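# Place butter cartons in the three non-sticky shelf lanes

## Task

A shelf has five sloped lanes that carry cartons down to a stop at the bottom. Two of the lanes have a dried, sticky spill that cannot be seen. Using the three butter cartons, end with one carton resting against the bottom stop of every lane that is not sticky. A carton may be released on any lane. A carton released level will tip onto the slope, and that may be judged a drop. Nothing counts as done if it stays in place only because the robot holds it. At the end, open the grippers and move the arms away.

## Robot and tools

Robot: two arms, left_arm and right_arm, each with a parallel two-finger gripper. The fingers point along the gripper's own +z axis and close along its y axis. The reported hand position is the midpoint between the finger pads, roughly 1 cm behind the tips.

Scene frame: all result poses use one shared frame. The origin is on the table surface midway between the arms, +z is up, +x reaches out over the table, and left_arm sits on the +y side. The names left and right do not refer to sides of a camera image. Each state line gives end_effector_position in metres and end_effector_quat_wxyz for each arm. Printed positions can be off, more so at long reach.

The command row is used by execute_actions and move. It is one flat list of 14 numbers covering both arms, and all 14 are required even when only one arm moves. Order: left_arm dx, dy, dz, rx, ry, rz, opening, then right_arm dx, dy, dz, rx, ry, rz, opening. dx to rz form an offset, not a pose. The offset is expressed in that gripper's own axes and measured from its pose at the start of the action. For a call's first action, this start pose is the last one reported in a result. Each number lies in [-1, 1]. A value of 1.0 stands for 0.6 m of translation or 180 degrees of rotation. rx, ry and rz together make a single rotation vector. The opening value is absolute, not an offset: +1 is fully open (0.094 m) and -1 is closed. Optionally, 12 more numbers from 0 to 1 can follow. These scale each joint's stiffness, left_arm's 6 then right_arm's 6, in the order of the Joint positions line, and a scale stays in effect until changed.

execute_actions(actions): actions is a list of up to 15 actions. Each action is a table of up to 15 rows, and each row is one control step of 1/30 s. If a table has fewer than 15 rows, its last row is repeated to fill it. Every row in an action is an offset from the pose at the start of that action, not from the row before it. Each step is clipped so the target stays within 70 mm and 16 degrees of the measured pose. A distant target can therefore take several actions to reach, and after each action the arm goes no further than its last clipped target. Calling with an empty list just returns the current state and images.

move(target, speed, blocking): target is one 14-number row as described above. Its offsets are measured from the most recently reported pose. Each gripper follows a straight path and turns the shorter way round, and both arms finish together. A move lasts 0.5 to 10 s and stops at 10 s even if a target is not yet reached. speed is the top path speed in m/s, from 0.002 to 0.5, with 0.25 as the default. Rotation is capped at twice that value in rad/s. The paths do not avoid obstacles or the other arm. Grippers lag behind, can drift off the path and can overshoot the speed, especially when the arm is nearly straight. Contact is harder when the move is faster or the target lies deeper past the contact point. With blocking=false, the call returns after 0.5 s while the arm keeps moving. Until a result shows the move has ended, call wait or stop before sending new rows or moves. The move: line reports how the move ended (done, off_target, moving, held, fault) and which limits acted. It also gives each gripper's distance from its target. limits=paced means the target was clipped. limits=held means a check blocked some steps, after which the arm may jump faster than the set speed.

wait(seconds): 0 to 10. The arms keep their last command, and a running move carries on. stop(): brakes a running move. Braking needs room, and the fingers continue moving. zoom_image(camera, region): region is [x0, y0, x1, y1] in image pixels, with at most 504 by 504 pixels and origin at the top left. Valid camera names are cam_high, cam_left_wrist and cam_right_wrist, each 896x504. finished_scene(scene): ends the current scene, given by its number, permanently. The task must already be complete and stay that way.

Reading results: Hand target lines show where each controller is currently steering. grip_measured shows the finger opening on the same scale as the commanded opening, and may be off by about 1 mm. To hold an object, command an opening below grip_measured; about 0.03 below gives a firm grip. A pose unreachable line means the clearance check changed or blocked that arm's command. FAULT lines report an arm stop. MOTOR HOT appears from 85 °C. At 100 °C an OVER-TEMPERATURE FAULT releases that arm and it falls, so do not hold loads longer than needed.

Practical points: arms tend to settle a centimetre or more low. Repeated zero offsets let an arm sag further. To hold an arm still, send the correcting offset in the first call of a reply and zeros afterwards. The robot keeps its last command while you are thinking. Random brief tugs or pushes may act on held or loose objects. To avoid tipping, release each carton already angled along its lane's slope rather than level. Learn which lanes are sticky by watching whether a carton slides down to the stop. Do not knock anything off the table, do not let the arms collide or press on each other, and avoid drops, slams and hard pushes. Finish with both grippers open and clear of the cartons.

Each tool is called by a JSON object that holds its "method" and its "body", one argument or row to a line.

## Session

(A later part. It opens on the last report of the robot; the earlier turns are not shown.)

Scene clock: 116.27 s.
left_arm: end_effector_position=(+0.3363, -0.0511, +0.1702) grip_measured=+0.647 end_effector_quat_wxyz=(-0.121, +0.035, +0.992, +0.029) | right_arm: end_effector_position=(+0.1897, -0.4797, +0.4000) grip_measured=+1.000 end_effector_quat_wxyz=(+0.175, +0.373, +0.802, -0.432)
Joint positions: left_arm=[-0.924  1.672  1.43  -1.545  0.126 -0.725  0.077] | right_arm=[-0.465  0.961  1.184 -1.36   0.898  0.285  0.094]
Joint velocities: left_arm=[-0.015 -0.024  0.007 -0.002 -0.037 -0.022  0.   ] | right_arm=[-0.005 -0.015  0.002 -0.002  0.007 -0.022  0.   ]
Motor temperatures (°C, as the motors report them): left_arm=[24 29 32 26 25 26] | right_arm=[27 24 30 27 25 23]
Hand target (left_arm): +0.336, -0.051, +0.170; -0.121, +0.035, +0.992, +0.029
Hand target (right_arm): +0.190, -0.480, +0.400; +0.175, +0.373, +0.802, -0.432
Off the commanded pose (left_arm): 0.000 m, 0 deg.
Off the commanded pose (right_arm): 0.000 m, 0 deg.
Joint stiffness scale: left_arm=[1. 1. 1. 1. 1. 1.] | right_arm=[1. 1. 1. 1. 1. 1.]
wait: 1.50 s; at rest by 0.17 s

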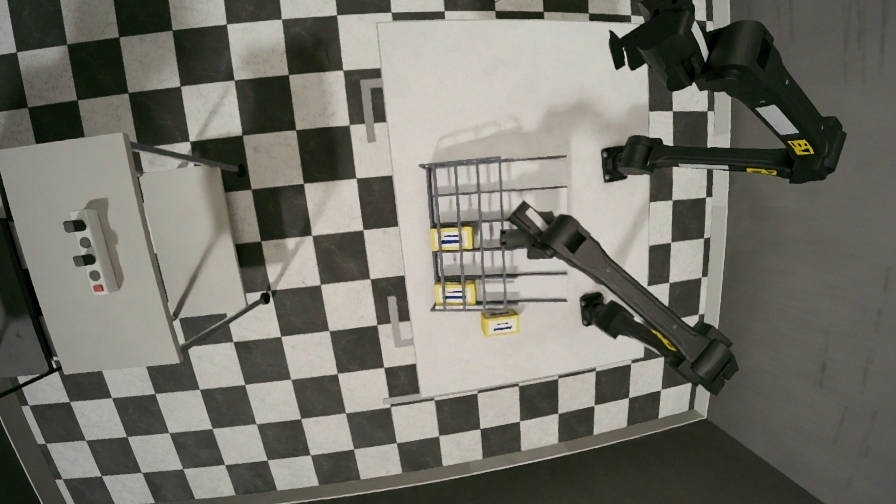

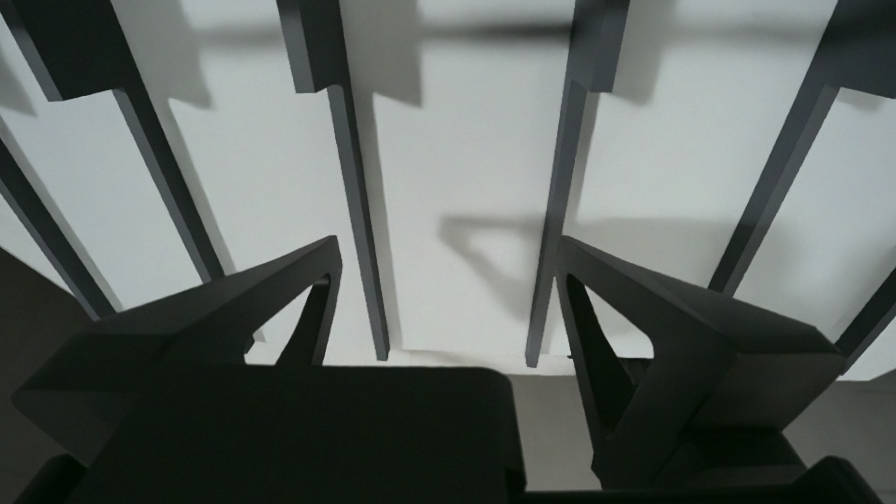

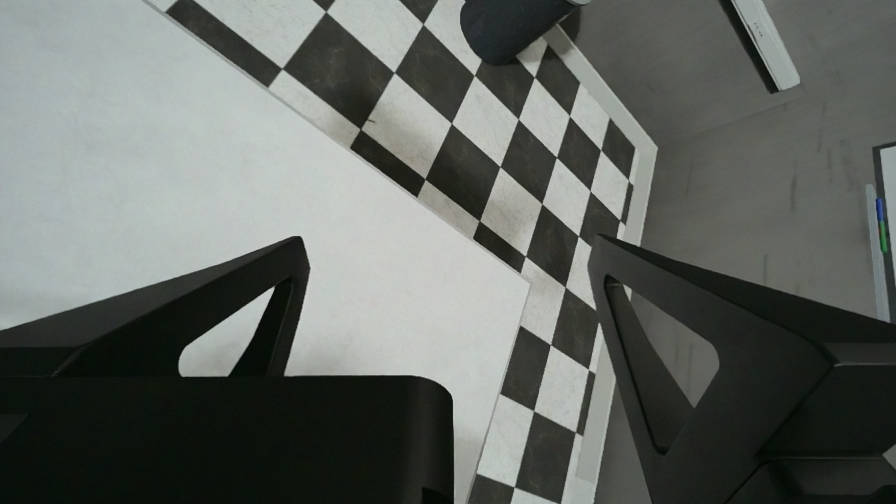

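{"method": "move", "body": {
  "target": [0,0,-0.16,0.018,-0.117,0.01,1,0,0,0,0,0,0,1]
}}

{"method": "move", "body": {
  "target": [-0.13,0.53,0,0,0,0,1,0,0,0,0,0,0,1],
  "speed": 0.35
}}

Scene clock: 121.13 s.
left_arm: end_effector_position=(+0.3504, -0.0409, +0.2458) grip_measured=+1.000 end_effector_quat_wxyz=(+0.037, +0.056, +0.998, +0.016) | right_arm: end_effector_position=(+0.1897, -0.4797, +0.4000) grip_measured=+1.000 end_effector_quat_wxyz=(+0.175, +0.373, +0.802, -0.432)
Joint positions: left_arm=[-0.963  1.492  1.433 -1.483 -0.075 -0.736  0.094] | right_arm=[-0.465  0.961  1.184 -1.36   0.898  0.285  0.094]
Joint velocities: left_arm=[-0.005  0.005  0.002 -0.002 -0.007  0.007  0.   ] | right_arm=[-0.005 -0.005 -0.022 -0.017 -0.051 -0.022  0.   ]
Motor temperatures (°C, as the motors report them): left_arm=[24 29 31 26 25 26] | right_arm=[27 24 30 27 25 23]
Hand target (left_arm): +0.359, -0.057, +0.265; +0.061, +0.051, +0.997, -0.007
Hand target (right_arm): +0.190, -0.480, +0.400; +0.175, +0.373, +0.802, -0.432
Off the commanded pose (left_arm): 0.026 m, 4 deg.
Off the commanded pose (right_arm): 0.000 m, 0 deg.
Joint stiffness scale: left_arm=[1. 1. 1. 1. 1. 1.] | right_arm=[1. 1. 1. 1. 1. 1.]
move: off_target (left_arm)

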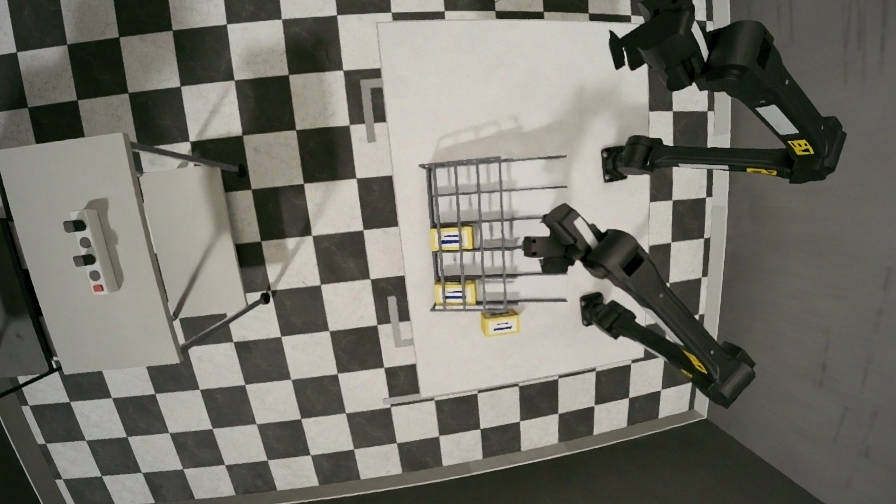

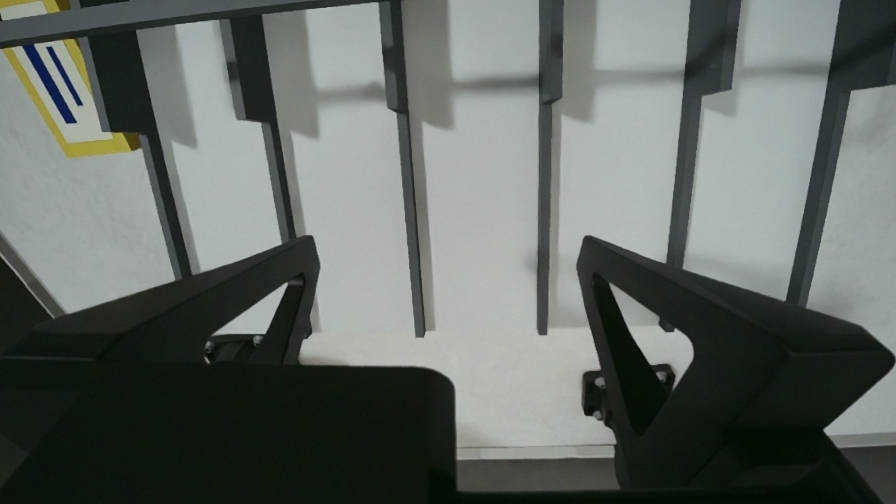

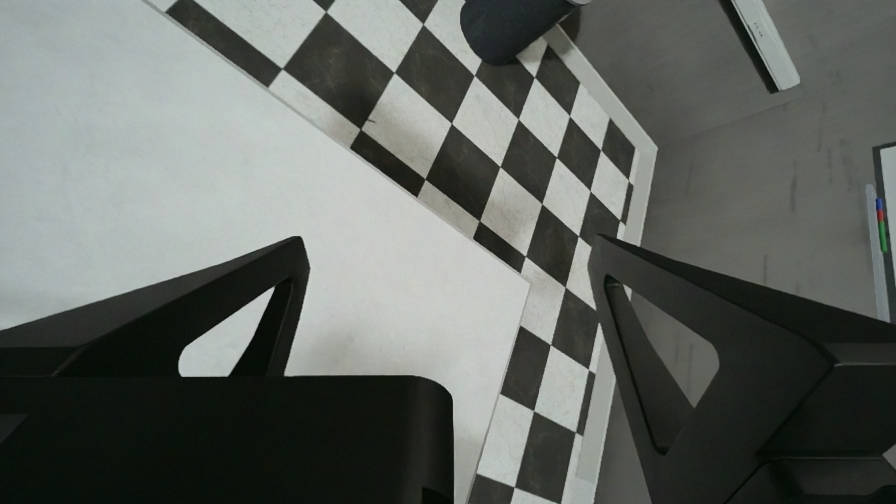

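Scene clock: 122.77 s.
left_arm: end_effector_position=(+0.4507, +0.2756, +0.2524) grip_measured=+1.000 end_effector_quat_wxyz=(+0.021, +0.042, +0.999, +0.019) | right_arm: end_effector_position=(+0.1897, -0.4797, +0.4000) grip_measured=+1.000 end_effector_quat_wxyz=(+0.175, +0.373, +0.802, -0.432)
Joint positions: left_arm=[-0.158  1.373  1.328 -1.483 -0.039  0.041  0.094] | right_arm=[-0.465  0.961  1.184 -1.36   0.898  0.285  0.094]
Joint velocities: left_arm=[-0.024 -0.015  0.002  0.032 -0.007 -0.066  0.   ] | right_arm=[-0.005 -0.005 -0.012 -0.002 -0.007  0.007  0.   ]
Motor temperatures (°C, as the motors report them): left_arm=[24 29 31 26 25 26] | right_arm=[27 24 30 27 25 23]
Hand target (left_arm): +0.463, +0.271, +0.263; +0.036, +0.056, +0.998, +0.018
Hand target (right_arm): +0.190, -0.480, +0.400; +0.175, +0.373, +0.802, -0.432
Off the commanded pose (left_arm): 0.018 m, 2 deg.
Off the commanded pose (right_arm): 0.000 m, 0 deg.
Joint stiffness scale: left_arm=[1. 1. 1. 1. 1. 1.] | right_arm=[1. 1. 1. 1. 1. 1.]
move: off_target (left_arm)

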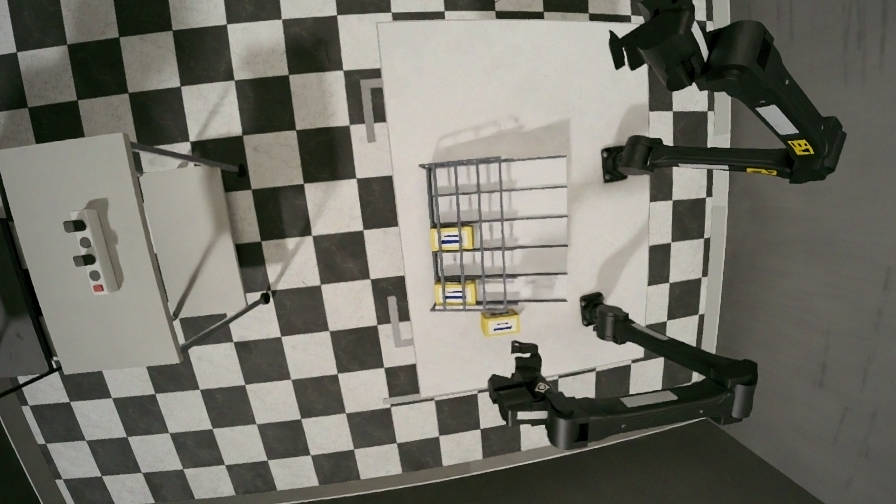

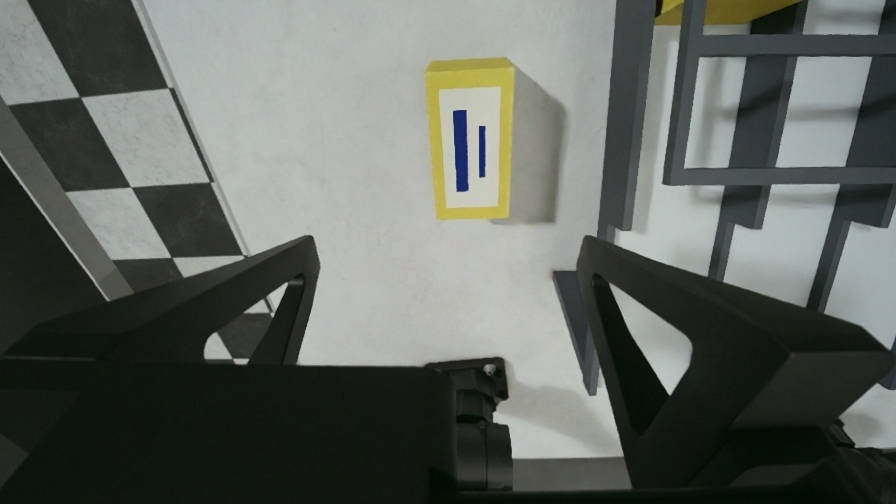

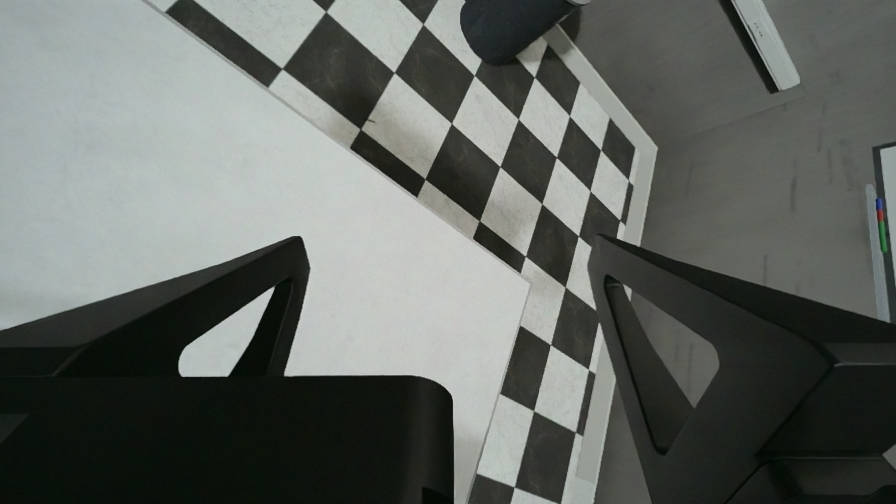

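{"method": "move", "body": {
  "target": [0.015,-0.028,0.27,0.01,-0.025,0,1,0,0,0,0,0,0,1]
}}

Scene clock: 125.80 s.
left_arm: end_effector_position=(+0.4446, +0.2699, +0.0934) grip_measured=+1.000 end_effector_quat_wxyz=(+0.056, +0.044, +0.997, +0.004) | right_arm: end_effector_position=(+0.1897, -0.4797, +0.4000) grip_measured=+1.000 end_effector_quat_wxyz=(+0.175, +0.373, +0.802, -0.432)
Joint positions: left_arm=[-0.16   1.427  0.944 -0.977 -0.008  0.044  0.094] | right_arm=[-0.465  0.961  1.184 -1.36   0.898  0.285  0.094]
Joint velocities: left_arm=[-0.005 -0.005  0.002 -0.012 -0.022  0.007  0.   ] | right_arm=[ 0.005 -0.024  0.007 -0.017  0.022  0.037  0.   ]
Motor temperatures (°C, as the motors report them): left_arm=[24 29 32 26 25 26] | right_arm=[27 24 31 27 25 23]
Hand target (left_arm): +0.446, +0.265, +0.090; +0.060, +0.043, +0.997, +0.002
Hand target (right_arm): +0.190, -0.480, +0.400; +0.175, +0.373, +0.802, -0.432
Off the commanded pose (left_arm): 0.006 m, 1 deg.
Off the commanded pose (right_arm): 0.000 m, 0 deg.
Joint stiffness scale: left_arm=[1. 1. 1. 1. 1. 1.] | right_arm=[1. 1. 1. 1. 1. 1.]
move: done

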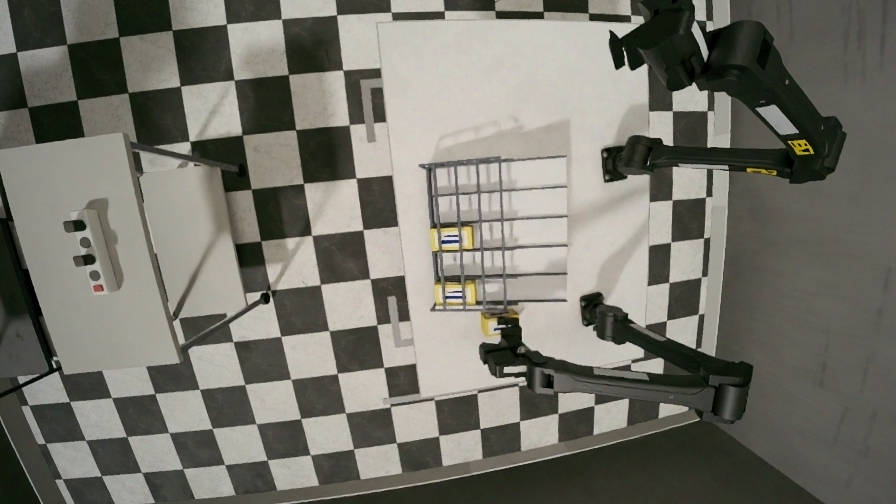

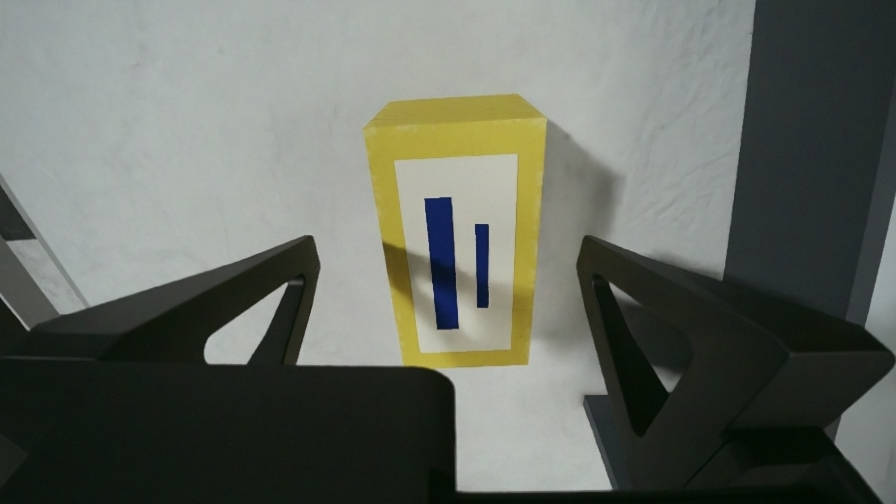

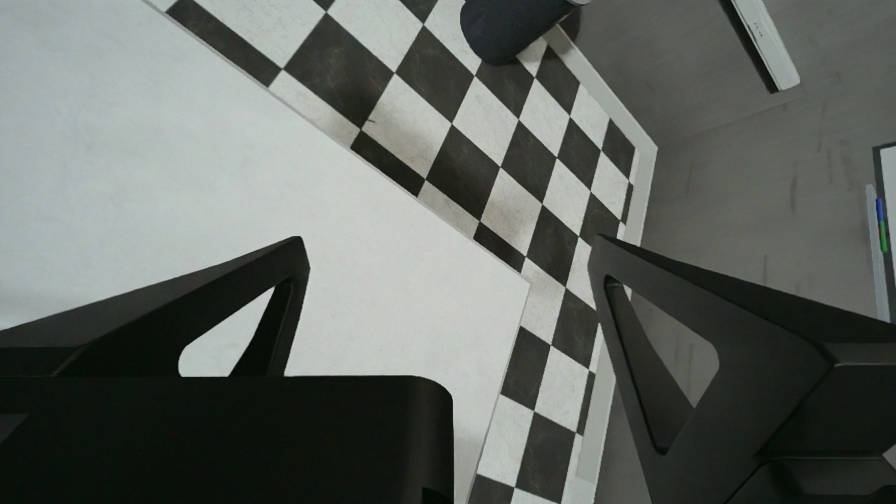

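{"method": "move", "body": {
  "target": [0.02,-0.012,0.092,0,0,-0.015,1,0,0,0,0,0,0,1],
  "speed": 0.12
}}

{"method": "execute_actions", "body": {
  "actions": [
    [[0,0,0,0,0,0,0.29,0,0,0,0,0,0,1]],
    [[0,0,0,0,0,0,0.29,0,0,0,0,0,0,1]]
  ]
}}

Scene clock: 131.43 s.
left_arm: end_effector_position=(+0.4385, +0.2675, +0.0433) grip_measured=+1.000 end_effector_quat_wxyz=(+0.056, +0.024, +0.998, +0.003) | right_arm: end_effector_position=(+0.1897, -0.4797, +0.4000) grip_measured=+1.000 end_effector_quat_wxyz=(+0.175, +0.373, +0.802, -0.432)
Joint positions: left_arm=[-0.166  1.49   0.858 -0.827 -0.008 -0.003  0.094] | right_arm=[-0.465  0.961  1.184 -1.36   0.898  0.285  0.094]
Joint velocities: left_arm=[-0.024  0.005  0.002 -0.002 -0.095 -0.037  0.   ] | right_arm=[ 0.005 -0.005 -0.017  0.002 -0.051  0.022  0.   ]
Motor temperatures (°C, as the motors report them): left_arm=[24 29 31 26 25 26] | right_arm=[27 24 31 27 25 23]
Hand target (left_arm): +0.438, +0.264, +0.037; +0.056, +0.021, +0.998, +0.003
Hand target (right_arm): +0.190, -0.480, +0.400; +0.175, +0.373, +0.802, -0.432
Off the commanded pose (left_arm): 0.007 m, 0 deg.
Off the commanded pose (right_arm): 0.000 m, 0 deg.
Joint stiffness scale: left_arm=[1. 1. 1. 1. 1. 1.] | right_arm=[1. 1. 1. 1. 1. 1.]
move: done

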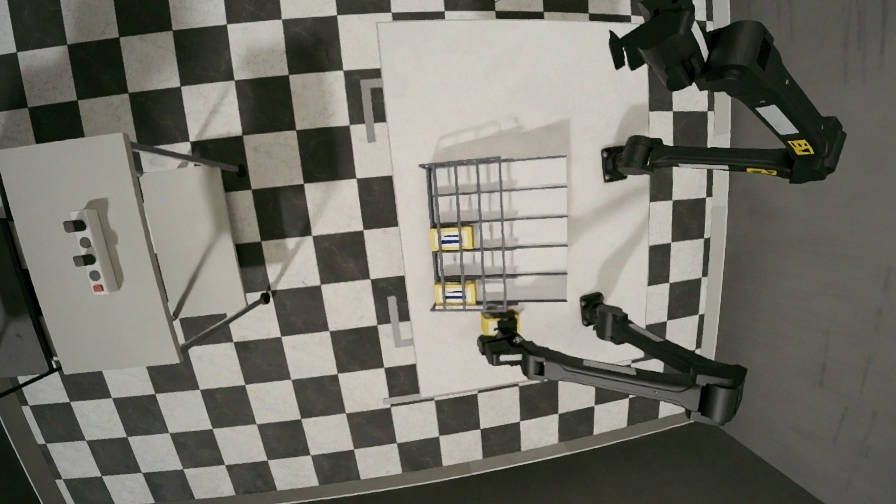

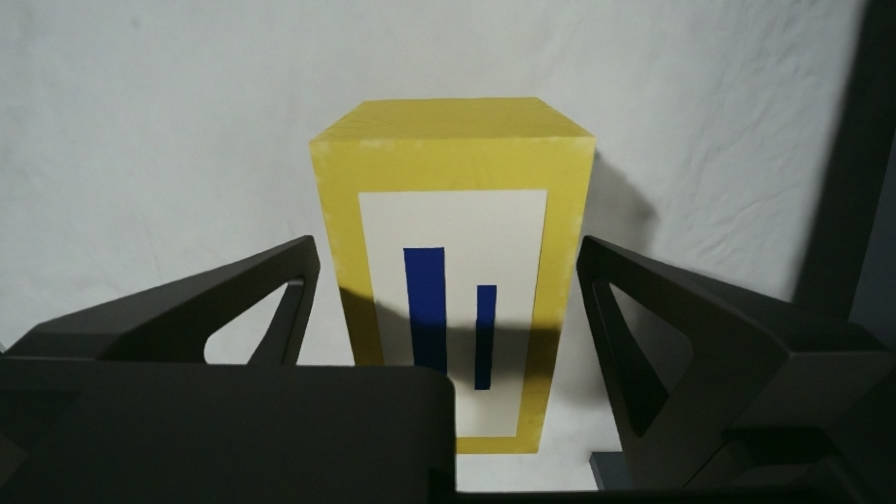

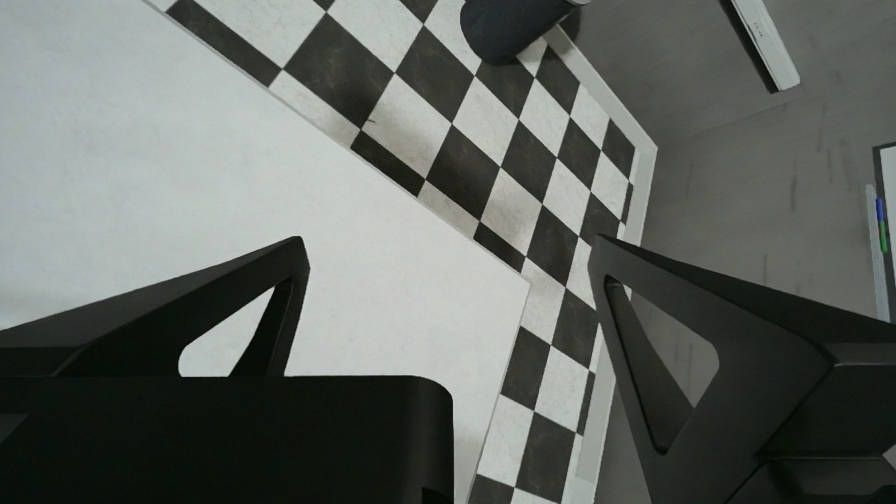

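Scene clock: 132.43 s.
left_arm: end_effector_position=(+0.4385, +0.2672, +0.0433) grip_measured=+0.332 end_effector_quat_wxyz=(+0.056, +0.024, +0.998, +0.002) | right_arm: end_effector_position=(+0.1897, -0.4797, +0.4000) grip_measured=+1.000 end_effector_quat_wxyz=(+0.175, +0.373, +0.802, -0.432)
Joint positions: left_arm=[-0.166  1.49   0.858 -0.827 -0.007 -0.003  0.063] | right_arm=[-0.465  0.961  1.184 -1.36   0.898  0.285  0.094]
Joint velocities: left_arm=[ 0.005 -0.005 -0.017 -0.002  0.007 -0.007 -0.   ] | right_arm=[-0.005 -0.015 -0.002  0.002  0.081  0.007  0.   ]
Motor temperatures (°C, as the motors report them): left_arm=[24 29 31 26 25 26] | right_arm=[27 24 31 27 25 23]
Hand target (left_arm): +0.438, +0.267, +0.043; +0.056, +0.024, +0.998, +0.002
Hand target (right_arm): +0.190, -0.480, +0.400; +0.175, +0.373, +0.802, -0.432
Off the commanded pose (left_arm): 0.000 m, 0 deg.
Off the commanded pose (right_arm): 0.000 m, 0 deg.
Joint stiffness scale: left_arm=[1. 1. 1. 1. 1. 1.] | right_arm=[1. 1. 1. 1. 1. 1.]

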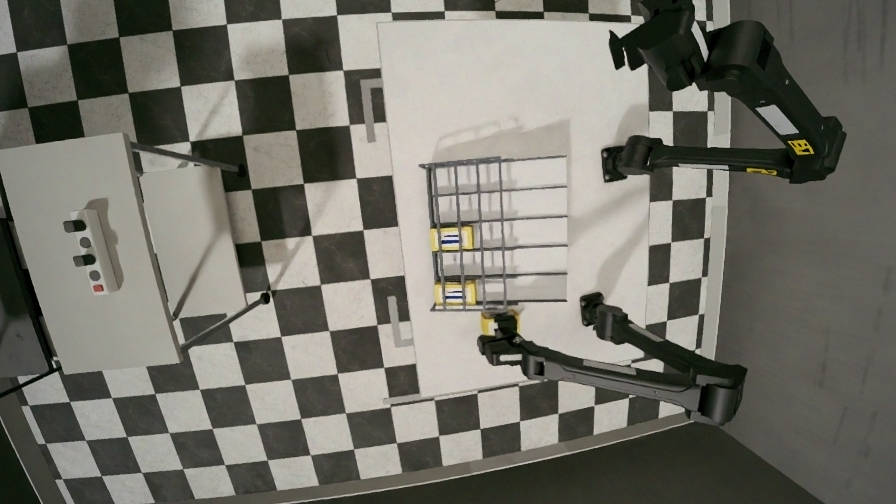

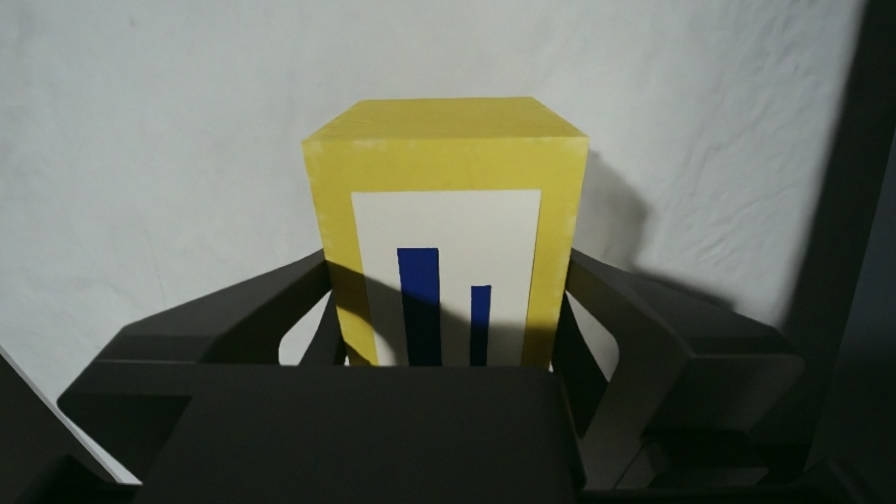

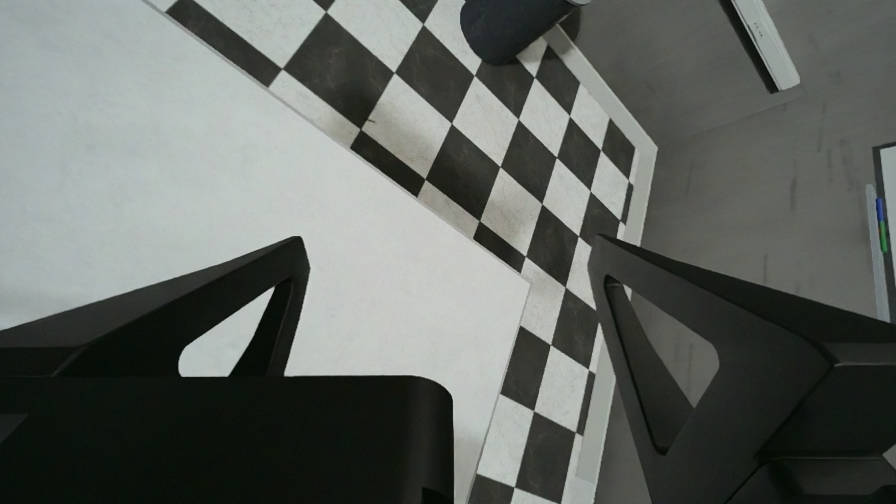

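{"method": "move", "body": {
  "target": [0.12,0,-0.45,0,0,0,0.29,0,0,0,0,0,0,1]
}}

{"method": "move", "body": {
  "target": [-0.03,-0.69,-0.03,0,0.1,0.005,0.29,0,0,0,0,0,0,1],
  "speed": 0.25
}}

Scene clock: 137.67 s.
left_arm: end_effector_position=(+0.3295, +0.2729, +0.2785) grip_measured=+0.332 end_effector_quat_wxyz=(+0.031, +0.024, +0.999, +0.002) | right_arm: end_effector_position=(+0.1897, -0.4797, +0.4000) grip_measured=+1.000 end_effector_quat_wxyz=(+0.175, +0.373, +0.802, -0.432)
Joint positions: left_arm=[-0.166  1.043  1.127 -1.594 -0.007 -0.003  0.063] | right_arm=[-0.465  0.961  1.184 -1.36   0.898  0.285  0.094]
Joint velocities: left_arm=[-0.015 -0.005  0.002  0.027 -0.022  0.037  0.001] | right_arm=[-0.005 -0.005 -0.002 -0.012 -0.007  0.007  0.   ]
Motor temperatures (°C, as the motors report them): left_arm=[24 28 31 26 25 26] | right_arm=[27 24 31 27 25 23]
Hand target (left_arm): +0.338, +0.272, +0.305; +0.056, +0.024, +0.998, +0.002
Hand target (right_arm): +0.190, -0.480, +0.400; +0.175, +0.373, +0.802, -0.432
Off the commanded pose (left_arm): 0.026 m, 3 deg.
Off the commanded pose (right_arm): 0.000 m, 0 deg.
Joint stiffness scale: left_arm=[1. 1. 1. 1. 1. 1.] | right_arm=[1. 1. 1. 1. 1. 1.]
move: off_target (left_arm)

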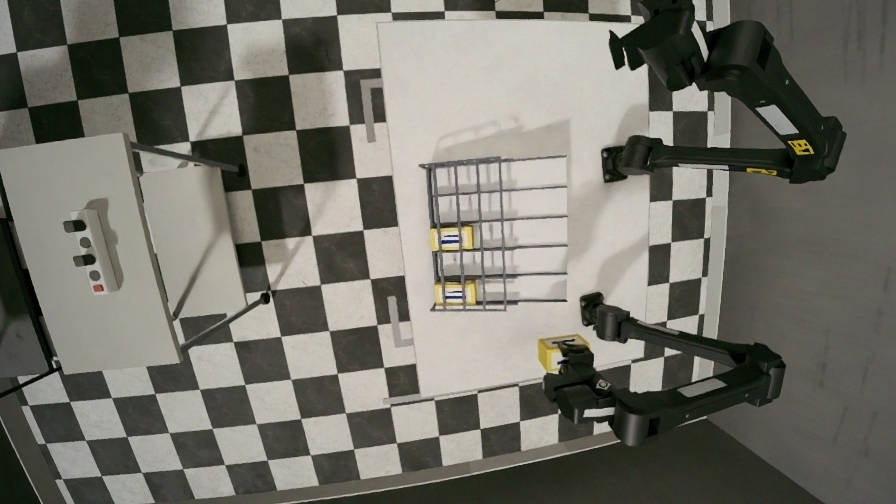

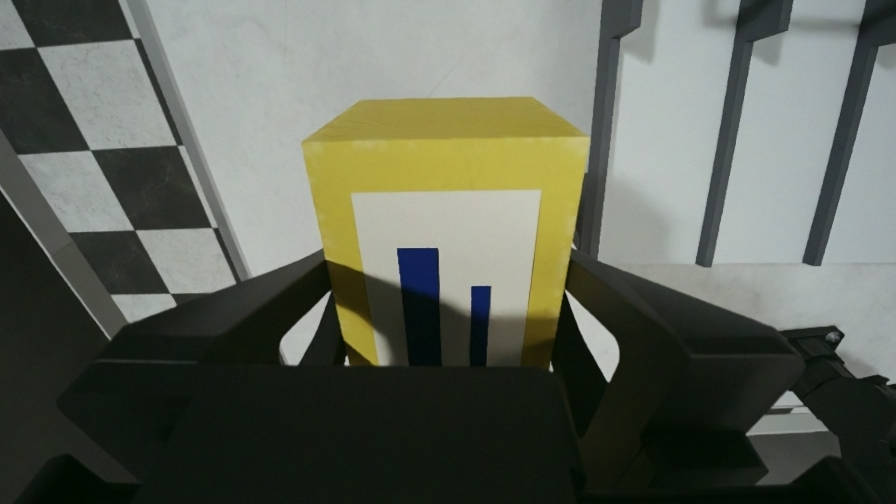

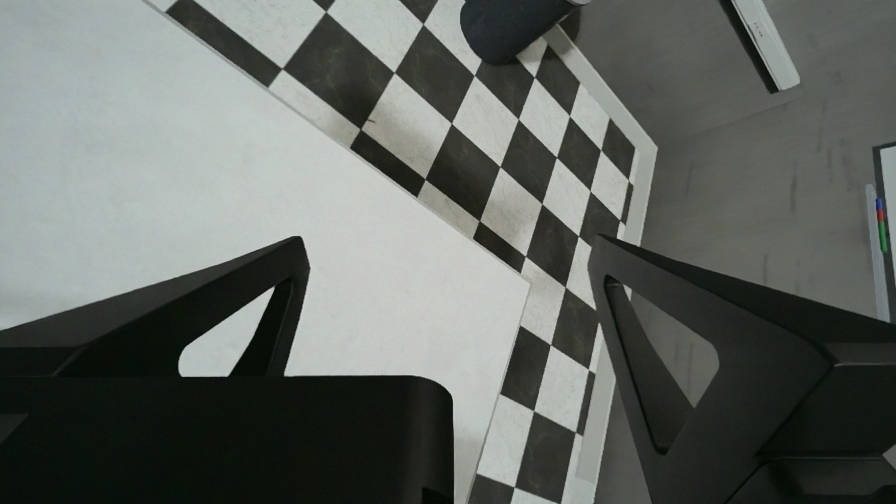

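Scene clock: 139.83 s.
left_arm: end_effector_position=(+0.3179, -0.1368, +0.2592) grip_measured=+0.332 end_effector_quat_wxyz=(-0.099, +0.033, +0.994, -0.028) | right_arm: end_effector_position=(+0.1897, -0.4797, +0.4000) grip_measured=+1.000 end_effector_quat_wxyz=(+0.175, +0.373, +0.802, -0.432)
Joint positions: left_arm=[-1.047  1.708  1.721 -1.664  0.19  -0.858  0.063] | right_arm=[-0.465  0.961  1.184 -1.36   0.898  0.285  0.094]
Joint velocities: left_arm=[-0.005 -0.005 -0.002  0.022  0.007 -0.022 -0.001] | right_arm=[-0.015 -0.005 -0.002  0.002 -0.022 -0.022  0.   ]
Motor temperatures (°C, as the motors report them): left_arm=[24 28 32 26 25 26] | right_arm=[27 24 31 27 25 23]
Hand target (left_arm): +0.324, -0.144, +0.293; -0.081, +0.026, +0.995, -0.054
Hand target (right_arm): +0.190, -0.480, +0.400; +0.175, +0.373, +0.802, -0.432
Off the commanded pose (left_arm): 0.037 m, 5 deg.
Off the commanded pose (right_arm): 0.000 m, 0 deg.
Joint stiffness scale: left_arm=[1. 1. 1. 1. 1. 1.] | right_arm=[1. 1. 1. 1. 1. 1.]
joint sent to its limit (left arm) — the command would take joint 4 (wrist pitch) past its lower limit, so that joint was sent only as far as its limit.
move: off_target (left_arm)

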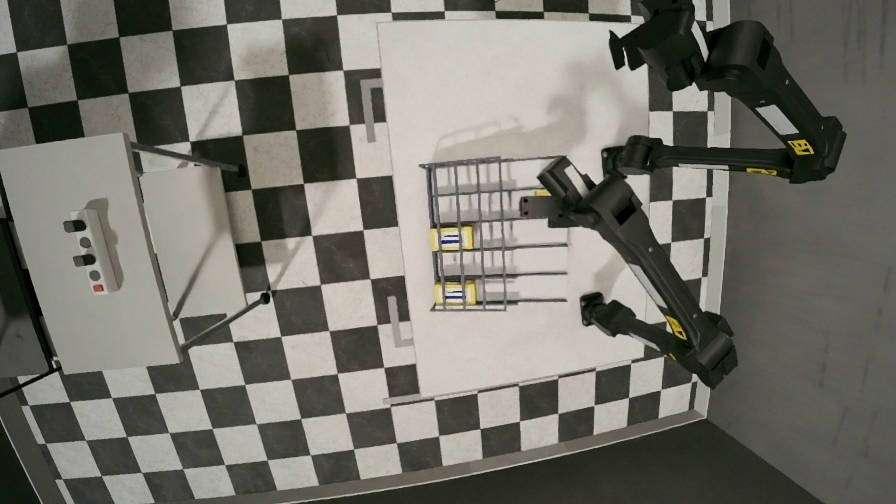

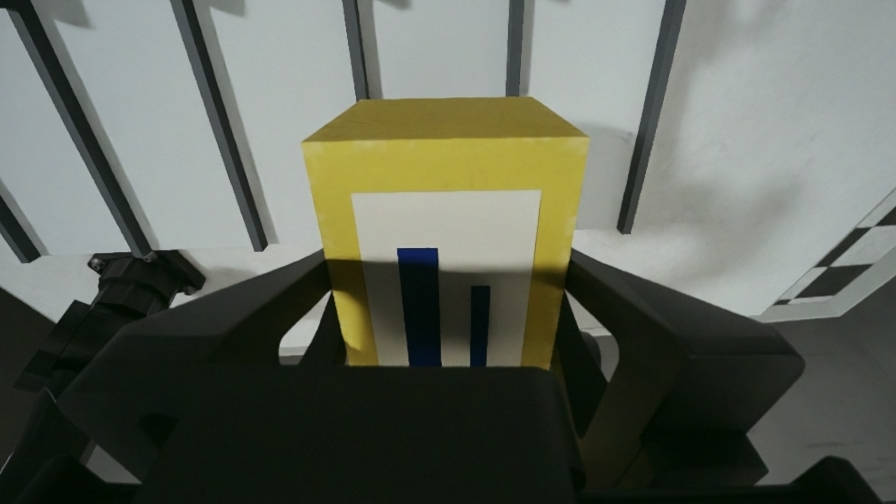

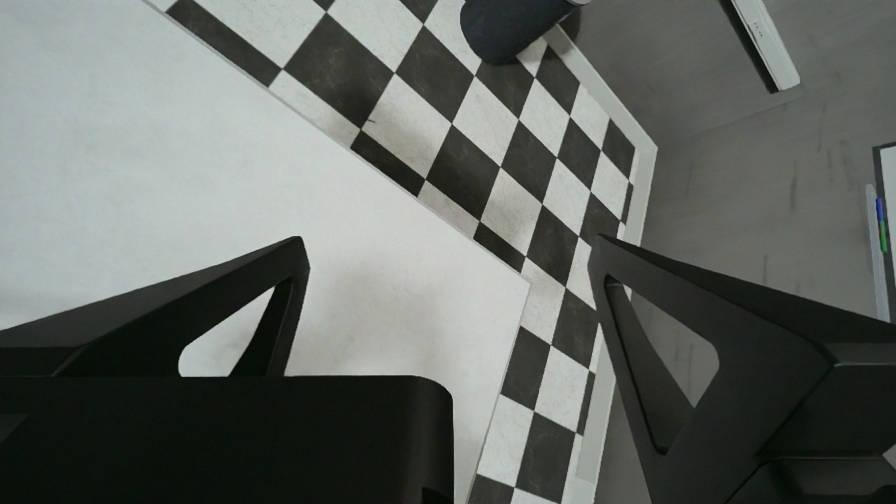

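{"method": "move", "body": {
  "target": [-0.06,-0.005,0.1,-0.02,0.013,0,0.29,0,0,0,0,0,0,1],
  "speed": 0.06
}}

Scene clock: 142.83 s.
left_arm: end_effector_position=(+0.3348, -0.1456, +0.1899) grip_measured=+0.332 end_effector_quat_wxyz=(-0.123, +0.033, +0.992, +0.013) | right_arm: end_effector_position=(+0.1897, -0.4797, +0.4000) grip_measured=+1.000 end_effector_quat_wxyz=(+0.175, +0.373, +0.802, -0.432)
Joint positions: left_arm=[-1.037  1.83   1.699 -1.618  0.173 -0.84   0.063] | right_arm=[-0.465  0.961  1.184 -1.36   0.898  0.285  0.094]
Joint velocities: left_arm=[ 0.005 -0.005  0.002 -0.002  0.007  0.066 -0.   ] | right_arm=[-0.005 -0.015  0.017 -0.007 -0.081  0.081  0.   ]
Motor temperatures (°C, as the motors report them): left_arm=[24 29 32 26 25 26] | right_arm=[27 24 31 27 25 23]
Hand target (left_arm): +0.340, -0.145, +0.193; -0.118, +0.037, +0.992, +0.005
Hand target (right_arm): +0.190, -0.480, +0.400; +0.175, +0.373, +0.802, -0.432
Off the commanded pose (left_arm): 0.007 m, 1 deg.
Off the commanded pose (right_arm): 0.000 m, 0 deg.
Joint stiffness scale: left_arm=[1. 1. 1. 1. 1. 1.] | right_arm=[1. 1. 1. 1. 1. 1.]
move: done

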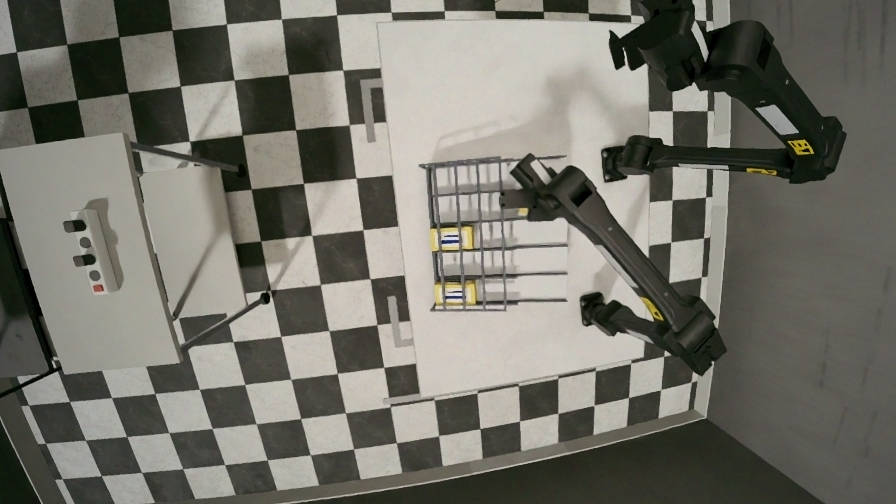

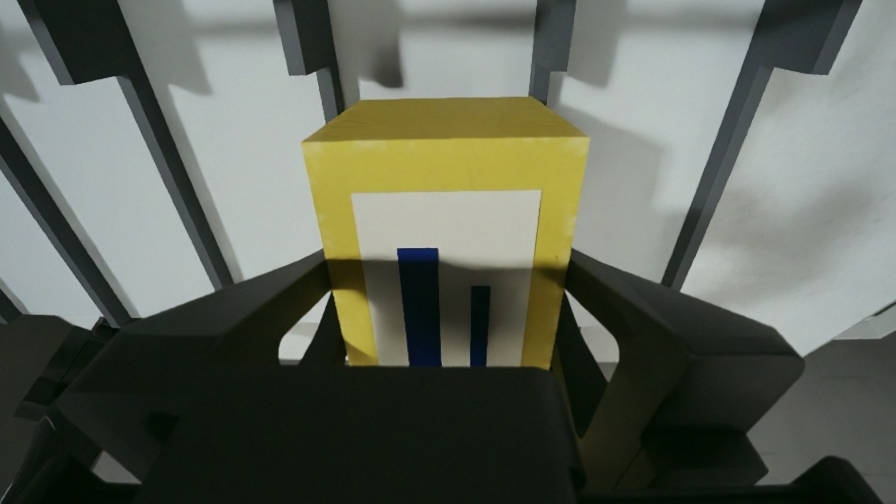

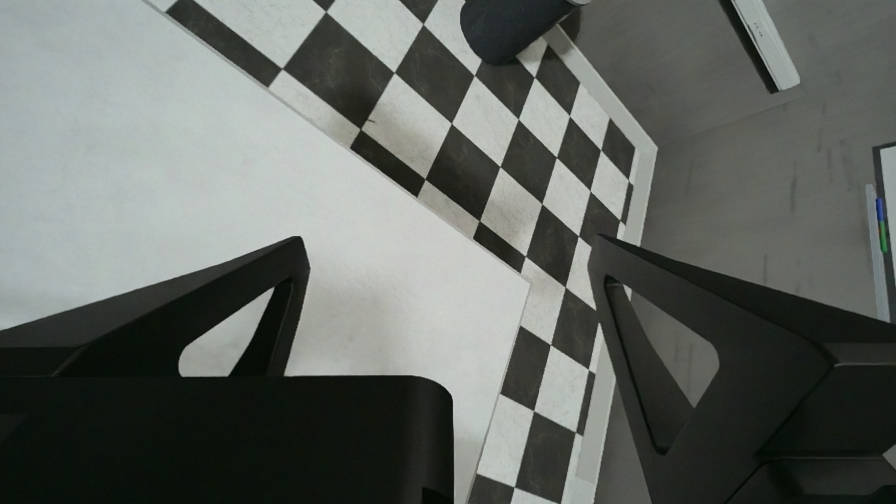

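{"method": "move", "body": {
  "target": [0,0.01,0.04,0,0,0,0.29,0,0,0,0,0,0,1],
  "speed": 0.02
}}

Scene clock: 146.07 s.
left_arm: end_effector_position=(+0.3300, -0.1387, +0.1687) grip_measured=+0.332 end_effector_quat_wxyz=(-0.125, +0.033, +0.991, +0.018) | right_arm: end_effector_position=(+0.1897, -0.4797, +0.4000) grip_measured=+1.000 end_effector_quat_wxyz=(+0.175, +0.373, +0.802, -0.432)
Joint positions: left_arm=[-1.037  1.823  1.632 -1.568  0.171 -0.839  0.063] | right_arm=[-0.465  0.961  1.184 -1.36   0.898  0.285  0.094]
Joint velocities: left_arm=[-0.015 -0.015 -0.002 -0.007 -0.037  0.007  0.   ] | right_arm=[-0.005  0.005 -0.002 -0.002 -0.11  -0.037  0.   ]
Motor temperatures (°C, as the motors report them): left_arm=[24 29 32 26 25 26] | right_arm=[27 24 31 27 25 23]
Hand target (left_arm): +0.329, -0.139, +0.167; -0.123, +0.033, +0.992, +0.014
Hand target (right_arm): +0.190, -0.480, +0.400; +0.175, +0.373, +0.802, -0.432
Off the commanded pose (left_arm): 0.002 m, 1 deg.
Off the commanded pose (right_arm): 0.000 m, 0 deg.
Joint stiffness scale: left_arm=[1. 1. 1. 1. 1. 1.] | right_arm=[1. 1. 1. 1. 1. 1.]
move: done

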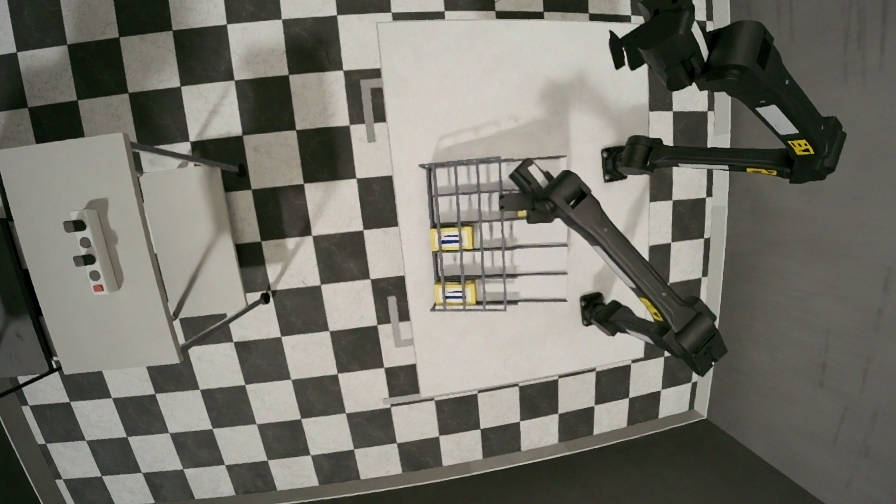

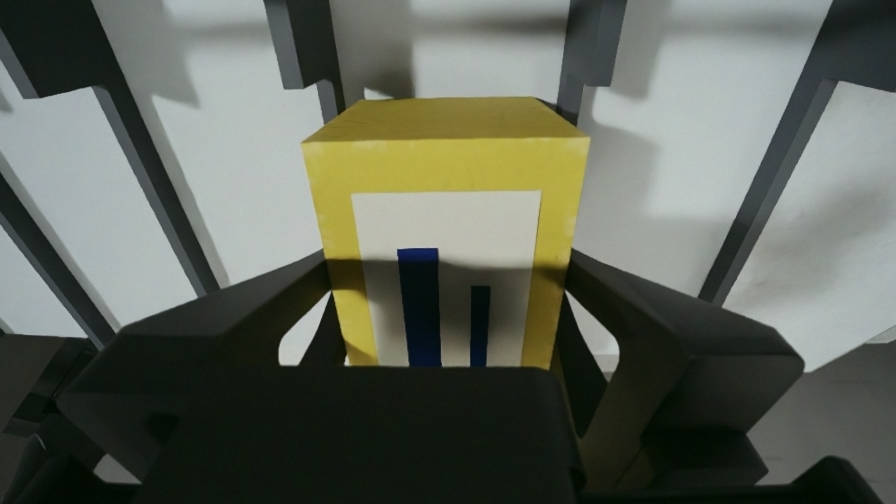

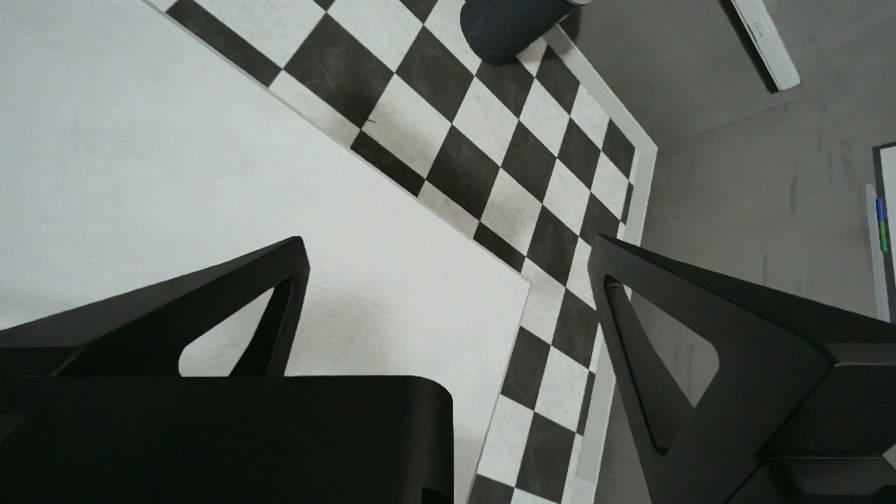

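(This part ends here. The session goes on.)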